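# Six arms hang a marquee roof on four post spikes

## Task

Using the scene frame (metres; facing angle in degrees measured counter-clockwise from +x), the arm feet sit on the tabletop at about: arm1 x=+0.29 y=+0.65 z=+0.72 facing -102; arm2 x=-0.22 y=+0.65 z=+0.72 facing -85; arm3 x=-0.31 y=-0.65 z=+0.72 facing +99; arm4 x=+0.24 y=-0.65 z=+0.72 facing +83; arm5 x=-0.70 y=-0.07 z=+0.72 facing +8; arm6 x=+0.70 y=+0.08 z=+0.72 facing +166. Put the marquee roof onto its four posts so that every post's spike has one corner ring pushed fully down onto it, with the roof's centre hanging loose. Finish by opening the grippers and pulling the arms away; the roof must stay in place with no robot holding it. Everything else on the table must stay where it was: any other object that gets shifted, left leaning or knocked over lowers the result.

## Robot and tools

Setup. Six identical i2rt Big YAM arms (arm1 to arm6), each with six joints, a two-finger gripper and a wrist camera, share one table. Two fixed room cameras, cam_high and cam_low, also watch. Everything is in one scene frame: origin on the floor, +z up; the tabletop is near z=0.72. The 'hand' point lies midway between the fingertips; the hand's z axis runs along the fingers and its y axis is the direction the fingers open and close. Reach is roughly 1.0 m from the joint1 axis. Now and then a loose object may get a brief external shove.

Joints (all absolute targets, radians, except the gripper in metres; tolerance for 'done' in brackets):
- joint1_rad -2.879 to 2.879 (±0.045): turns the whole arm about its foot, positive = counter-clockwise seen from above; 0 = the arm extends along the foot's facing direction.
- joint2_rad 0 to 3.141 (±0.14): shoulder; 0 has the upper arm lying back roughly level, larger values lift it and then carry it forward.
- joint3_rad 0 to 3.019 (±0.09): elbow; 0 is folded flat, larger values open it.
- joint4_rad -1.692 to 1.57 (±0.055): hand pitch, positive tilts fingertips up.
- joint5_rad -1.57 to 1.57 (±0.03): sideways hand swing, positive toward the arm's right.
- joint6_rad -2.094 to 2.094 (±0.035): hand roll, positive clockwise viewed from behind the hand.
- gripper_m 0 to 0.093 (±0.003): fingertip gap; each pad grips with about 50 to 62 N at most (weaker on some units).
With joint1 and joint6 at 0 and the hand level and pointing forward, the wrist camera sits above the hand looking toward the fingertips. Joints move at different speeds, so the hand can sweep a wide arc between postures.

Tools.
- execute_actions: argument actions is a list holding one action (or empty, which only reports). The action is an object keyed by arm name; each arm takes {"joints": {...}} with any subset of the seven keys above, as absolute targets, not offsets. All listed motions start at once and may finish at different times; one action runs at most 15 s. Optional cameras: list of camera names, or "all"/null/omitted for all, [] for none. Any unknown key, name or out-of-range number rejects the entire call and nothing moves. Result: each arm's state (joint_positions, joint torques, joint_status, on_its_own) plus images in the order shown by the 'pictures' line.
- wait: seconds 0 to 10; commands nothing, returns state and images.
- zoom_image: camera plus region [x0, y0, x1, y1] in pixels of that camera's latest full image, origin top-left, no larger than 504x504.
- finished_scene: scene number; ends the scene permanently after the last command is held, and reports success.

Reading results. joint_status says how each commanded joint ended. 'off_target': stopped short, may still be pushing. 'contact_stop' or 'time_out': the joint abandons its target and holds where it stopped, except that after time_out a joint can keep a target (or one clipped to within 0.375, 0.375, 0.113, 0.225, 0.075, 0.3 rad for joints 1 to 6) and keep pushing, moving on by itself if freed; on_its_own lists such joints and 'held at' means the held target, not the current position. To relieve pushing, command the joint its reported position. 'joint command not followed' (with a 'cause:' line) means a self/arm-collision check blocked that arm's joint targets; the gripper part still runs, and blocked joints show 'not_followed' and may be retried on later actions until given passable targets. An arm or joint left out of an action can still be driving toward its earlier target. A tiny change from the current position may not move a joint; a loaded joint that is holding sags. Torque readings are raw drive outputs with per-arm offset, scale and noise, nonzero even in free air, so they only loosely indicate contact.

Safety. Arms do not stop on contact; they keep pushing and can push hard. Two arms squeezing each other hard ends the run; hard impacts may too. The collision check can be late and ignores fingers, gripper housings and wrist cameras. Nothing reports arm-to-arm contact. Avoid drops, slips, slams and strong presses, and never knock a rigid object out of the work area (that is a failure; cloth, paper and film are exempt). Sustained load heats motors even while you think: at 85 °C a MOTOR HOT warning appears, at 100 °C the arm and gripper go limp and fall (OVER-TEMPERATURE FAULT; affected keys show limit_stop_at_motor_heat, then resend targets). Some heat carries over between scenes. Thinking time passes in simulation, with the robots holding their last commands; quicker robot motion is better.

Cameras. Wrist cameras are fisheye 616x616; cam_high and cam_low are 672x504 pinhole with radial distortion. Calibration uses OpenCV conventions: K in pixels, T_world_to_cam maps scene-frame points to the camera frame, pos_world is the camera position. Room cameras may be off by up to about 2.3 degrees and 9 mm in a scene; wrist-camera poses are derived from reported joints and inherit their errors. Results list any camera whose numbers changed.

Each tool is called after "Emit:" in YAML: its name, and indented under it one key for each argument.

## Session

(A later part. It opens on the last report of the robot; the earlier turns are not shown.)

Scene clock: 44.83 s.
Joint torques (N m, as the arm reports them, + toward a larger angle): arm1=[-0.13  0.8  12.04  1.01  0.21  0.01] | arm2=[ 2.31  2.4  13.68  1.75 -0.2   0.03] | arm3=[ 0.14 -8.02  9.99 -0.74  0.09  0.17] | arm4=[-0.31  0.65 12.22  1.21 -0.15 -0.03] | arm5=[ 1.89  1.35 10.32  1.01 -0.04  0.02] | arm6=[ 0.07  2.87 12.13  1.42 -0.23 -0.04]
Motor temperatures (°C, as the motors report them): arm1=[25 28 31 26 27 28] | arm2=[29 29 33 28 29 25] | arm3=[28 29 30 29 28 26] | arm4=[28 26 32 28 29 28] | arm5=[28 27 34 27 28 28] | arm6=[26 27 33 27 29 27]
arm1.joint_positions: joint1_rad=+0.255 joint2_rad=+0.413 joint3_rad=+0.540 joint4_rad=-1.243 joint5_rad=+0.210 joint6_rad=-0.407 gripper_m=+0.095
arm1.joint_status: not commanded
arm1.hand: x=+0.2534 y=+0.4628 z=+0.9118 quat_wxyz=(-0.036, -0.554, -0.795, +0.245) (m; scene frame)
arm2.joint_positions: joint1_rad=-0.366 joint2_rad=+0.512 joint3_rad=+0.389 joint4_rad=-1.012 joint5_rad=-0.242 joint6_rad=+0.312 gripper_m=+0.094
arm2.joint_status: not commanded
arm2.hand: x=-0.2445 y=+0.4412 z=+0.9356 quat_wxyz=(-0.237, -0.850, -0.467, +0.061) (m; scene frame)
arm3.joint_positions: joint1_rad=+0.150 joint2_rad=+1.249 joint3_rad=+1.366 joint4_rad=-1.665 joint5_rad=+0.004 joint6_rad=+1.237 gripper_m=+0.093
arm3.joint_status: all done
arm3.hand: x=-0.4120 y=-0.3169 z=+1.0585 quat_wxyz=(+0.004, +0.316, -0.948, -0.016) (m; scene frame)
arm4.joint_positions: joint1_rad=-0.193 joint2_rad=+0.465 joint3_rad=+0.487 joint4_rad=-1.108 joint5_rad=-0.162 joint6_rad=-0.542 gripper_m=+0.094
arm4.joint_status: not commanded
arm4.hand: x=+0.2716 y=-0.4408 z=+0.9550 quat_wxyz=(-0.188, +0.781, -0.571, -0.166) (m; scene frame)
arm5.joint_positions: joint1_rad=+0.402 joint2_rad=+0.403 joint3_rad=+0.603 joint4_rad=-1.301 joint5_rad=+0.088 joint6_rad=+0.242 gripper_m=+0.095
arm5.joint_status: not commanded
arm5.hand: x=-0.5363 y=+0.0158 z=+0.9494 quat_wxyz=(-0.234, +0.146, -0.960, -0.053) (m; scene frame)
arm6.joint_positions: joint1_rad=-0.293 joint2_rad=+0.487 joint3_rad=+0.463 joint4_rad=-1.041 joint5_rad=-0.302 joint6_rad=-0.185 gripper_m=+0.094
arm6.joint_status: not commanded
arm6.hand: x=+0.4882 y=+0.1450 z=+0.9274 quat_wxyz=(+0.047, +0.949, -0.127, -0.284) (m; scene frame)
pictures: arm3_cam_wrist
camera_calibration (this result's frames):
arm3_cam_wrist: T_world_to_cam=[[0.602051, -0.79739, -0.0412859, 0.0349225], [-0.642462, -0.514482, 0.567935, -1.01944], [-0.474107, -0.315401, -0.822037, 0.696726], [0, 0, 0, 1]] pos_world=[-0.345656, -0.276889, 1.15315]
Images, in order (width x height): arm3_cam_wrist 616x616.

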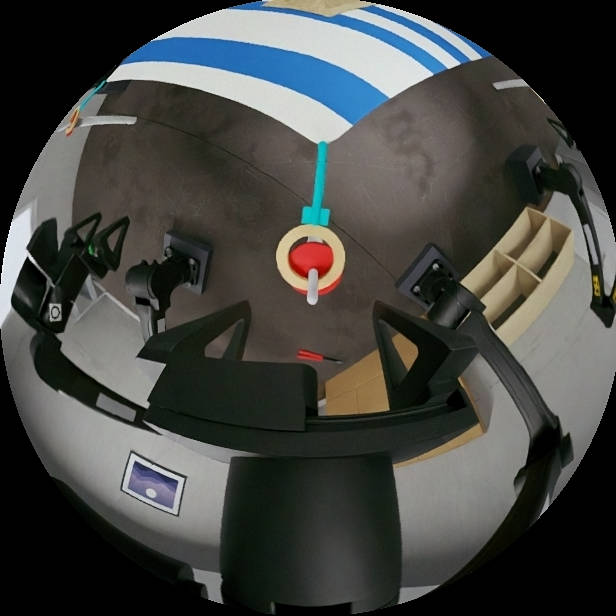

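Emit:
execute_actions:
  actions:
    - {"arm3":{"joints":{"joint2_rad":0.6,"joint3_rad":1.0}}}

Scene clock: 46.77 s.
Joint torques (N m, as the arm reports them, + toward a larger angle): arm1=[-0.1   0.84 12.21  1.06  0.25  0.  ] | arm2=[ 2.26  2.55 13.7   1.75 -0.21  0.03] | arm3=[ 0.01  2.7   6.98 -0.01  0.09  0.14] | arm4=[-0.29  0.64 12.2   1.22 -0.15 -0.02] | arm5=[ 2.1   1.34 10.34  0.98 -0.04  0.02] | arm6=[-0.01  3.07 12.02  1.33 -0.25 -0.02]
Motor temperatures (°C, as the motors report them): arm1=[25 28 31 26 27 28] | arm2=[29 29 33 28 29 25] | arm3=[28 29 30 28 28 26] | arm4=[28 26 32 28 29 28] | arm5=[28 27 34 27 28 28] | arm6=[26 27 33 27 29 27]
arm1.joint_positions: joint1_rad=+0.255 joint2_rad=+0.413 joint3_rad=+0.540 joint4_rad=-1.243 joint5_rad=+0.210 joint6_rad=-0.407 gripper_m=+0.095
arm1.joint_status: not commanded
arm1.hand: x=+0.2534 y=+0.4628 z=+0.9118 quat_wxyz=(-0.036, -0.554, -0.795, +0.245) (m; scene frame)
arm2.joint_positions: joint1_rad=-0.366 joint2_rad=+0.512 joint3_rad=+0.389 joint4_rad=-1.012 joint5_rad=-0.242 joint6_rad=+0.312 gripper_m=+0.094
arm2.joint_status: not commanded
arm2.hand: x=-0.2445 y=+0.4412 z=+0.9356 quat_wxyz=(-0.237, -0.850, -0.467, +0.061) (m; scene frame)
arm3.joint_positions: joint1_rad=+0.150 joint2_rad=+0.596 joint3_rad=+1.007 joint4_rad=-1.670 joint5_rad=+0.004 joint6_rad=+1.237 gripper_m=+0.093
arm3.joint_status: all done
arm3.hand: x=-0.3571 y=-0.4874 z=+1.0647 quat_wxyz=(+0.002, +0.311, -0.937, -0.160) (m; scene frame)
arm4.joint_positions: joint1_rad=-0.193 joint2_rad=+0.465 joint3_rad=+0.487 joint4_rad=-1.108 joint5_rad=-0.162 joint6_rad=-0.542 gripper_m=+0.094
arm4.joint_status: not commanded
arm4.hand: x=+0.2716 y=-0.4408 z=+0.9550 quat_wxyz=(-0.188, +0.781, -0.571, -0.166) (m; scene frame)
arm5.joint_positions: joint1_rad=+0.402 joint2_rad=+0.403 joint3_rad=+0.603 joint4_rad=-1.301 joint5_rad=+0.088 joint6_rad=+0.242 gripper_m=+0.095
arm5.joint_status: not commanded
arm5.hand: x=-0.5363 y=+0.0158 z=+0.9494 quat_wxyz=(-0.234, +0.146, -0.960, -0.053) (m; scene frame)
arm6.joint_positions: joint1_rad=-0.293 joint2_rad=+0.487 joint3_rad=+0.463 joint4_rad=-1.041 joint5_rad=-0.302 joint6_rad=-0.185 gripper_m=+0.094
arm6.joint_status: not commanded
arm6.hand: x=+0.4882 y=+0.1450 z=+0.9274 quat_wxyz=(+0.047, +0.949, -0.127, -0.284) (m; scene frame)
pictures: arm1_cam_wrist, arm2_cam_wrist, arm3_cam_wrist, arm4_cam_wrist, arm5_cam_wrist, arm6_cam_wrist, cam_high, cam_low
camera_calibration (this result's frames):
arm3_cam_wrist: T_world_to_cam=[[0.583758, -0.750948, -0.308712, 0.166972], [-0.59866, -0.654948, 0.461138, -1.01454], [-0.548482, -0.0843796, -0.831894, 0.770574], [0, 0, 0, 1]] pos_world=[-0.282192, -0.474065, 1.16043]
Images, in order (width x height): arm1_cam_wrist 616x616, arm2_cam_wrist 616x616, arm3_cam_wrist 616x616, arm4_cam_wrist 616x616, arm5_cam_wrist 616x616, arm6_cam_wrist 616x616, cam_high 672x504, cam_low 672x504.

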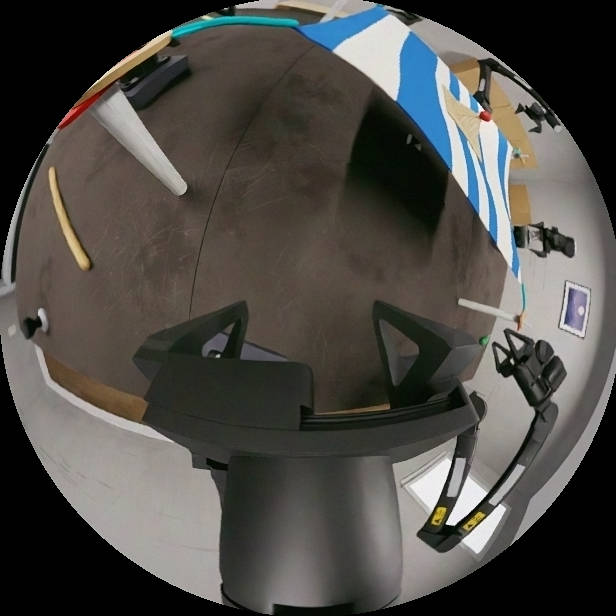

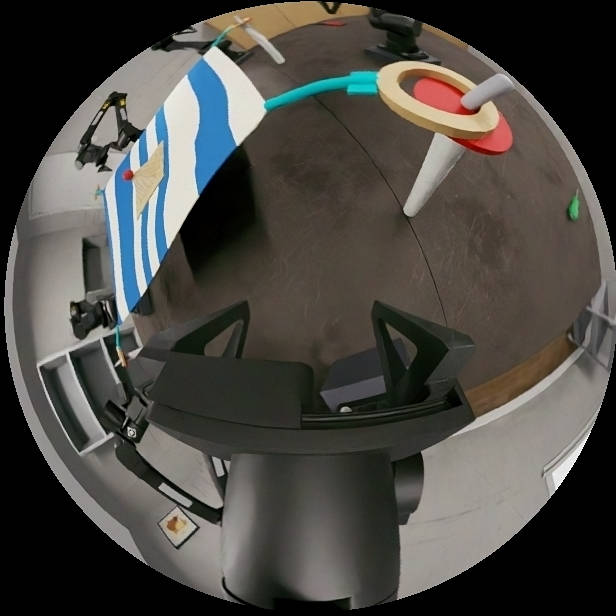

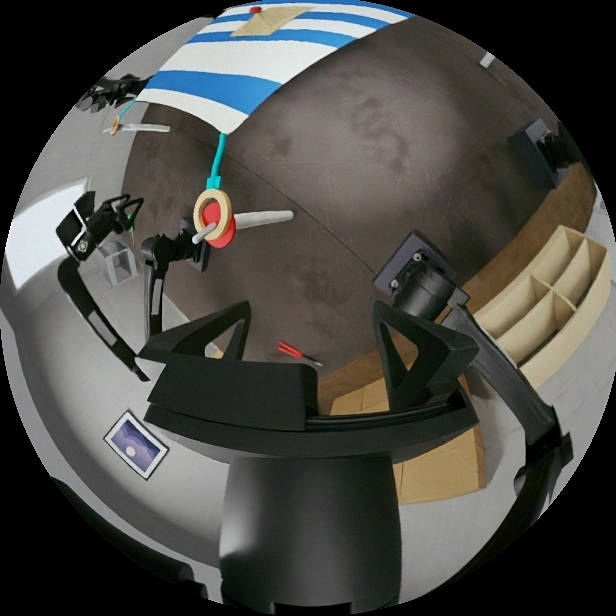

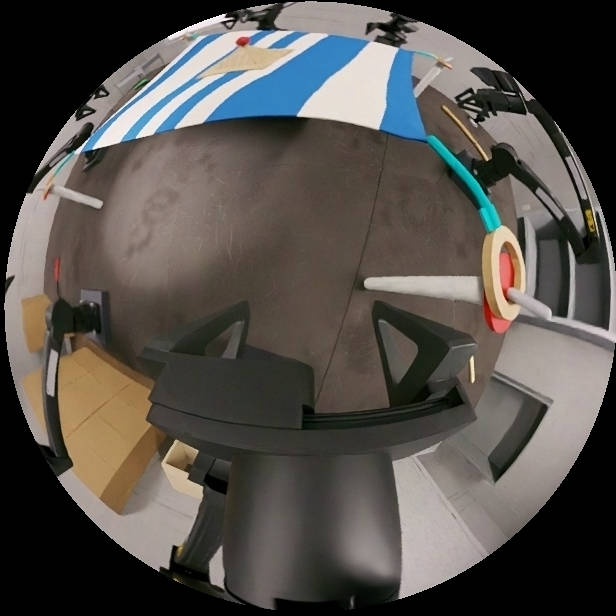

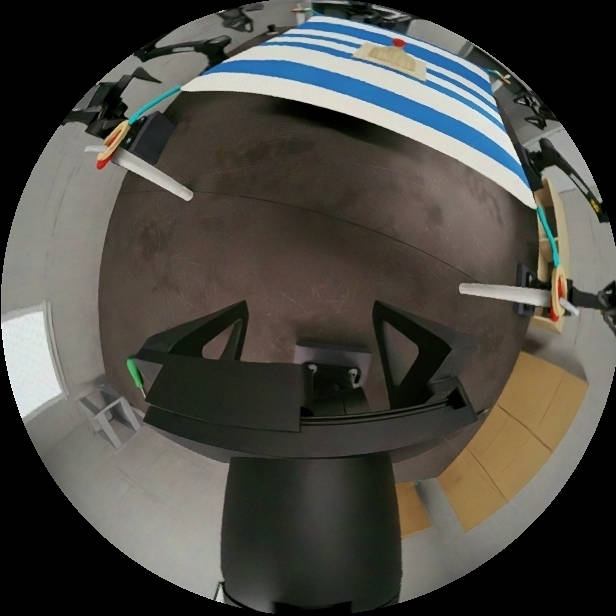

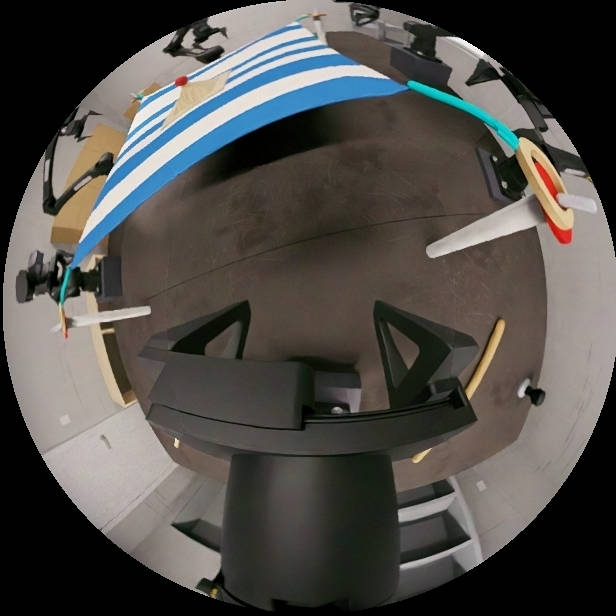

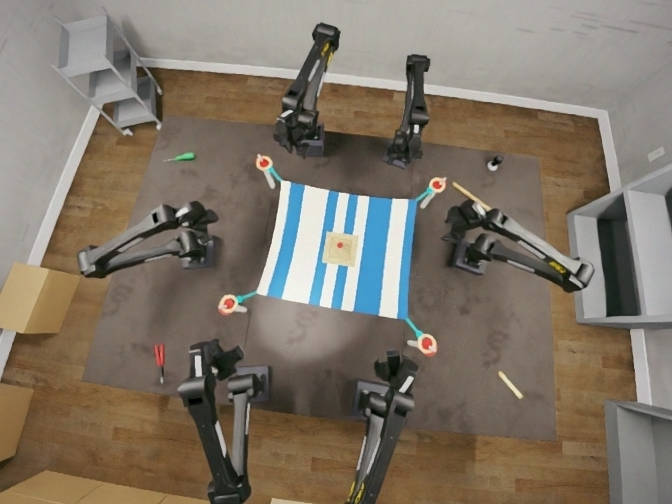

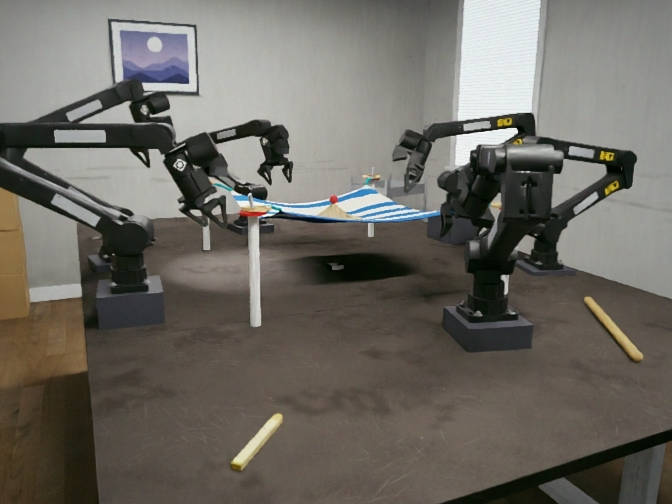

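Emit:
finished_scene:
  scene: 1

The scene is finished: the task was done.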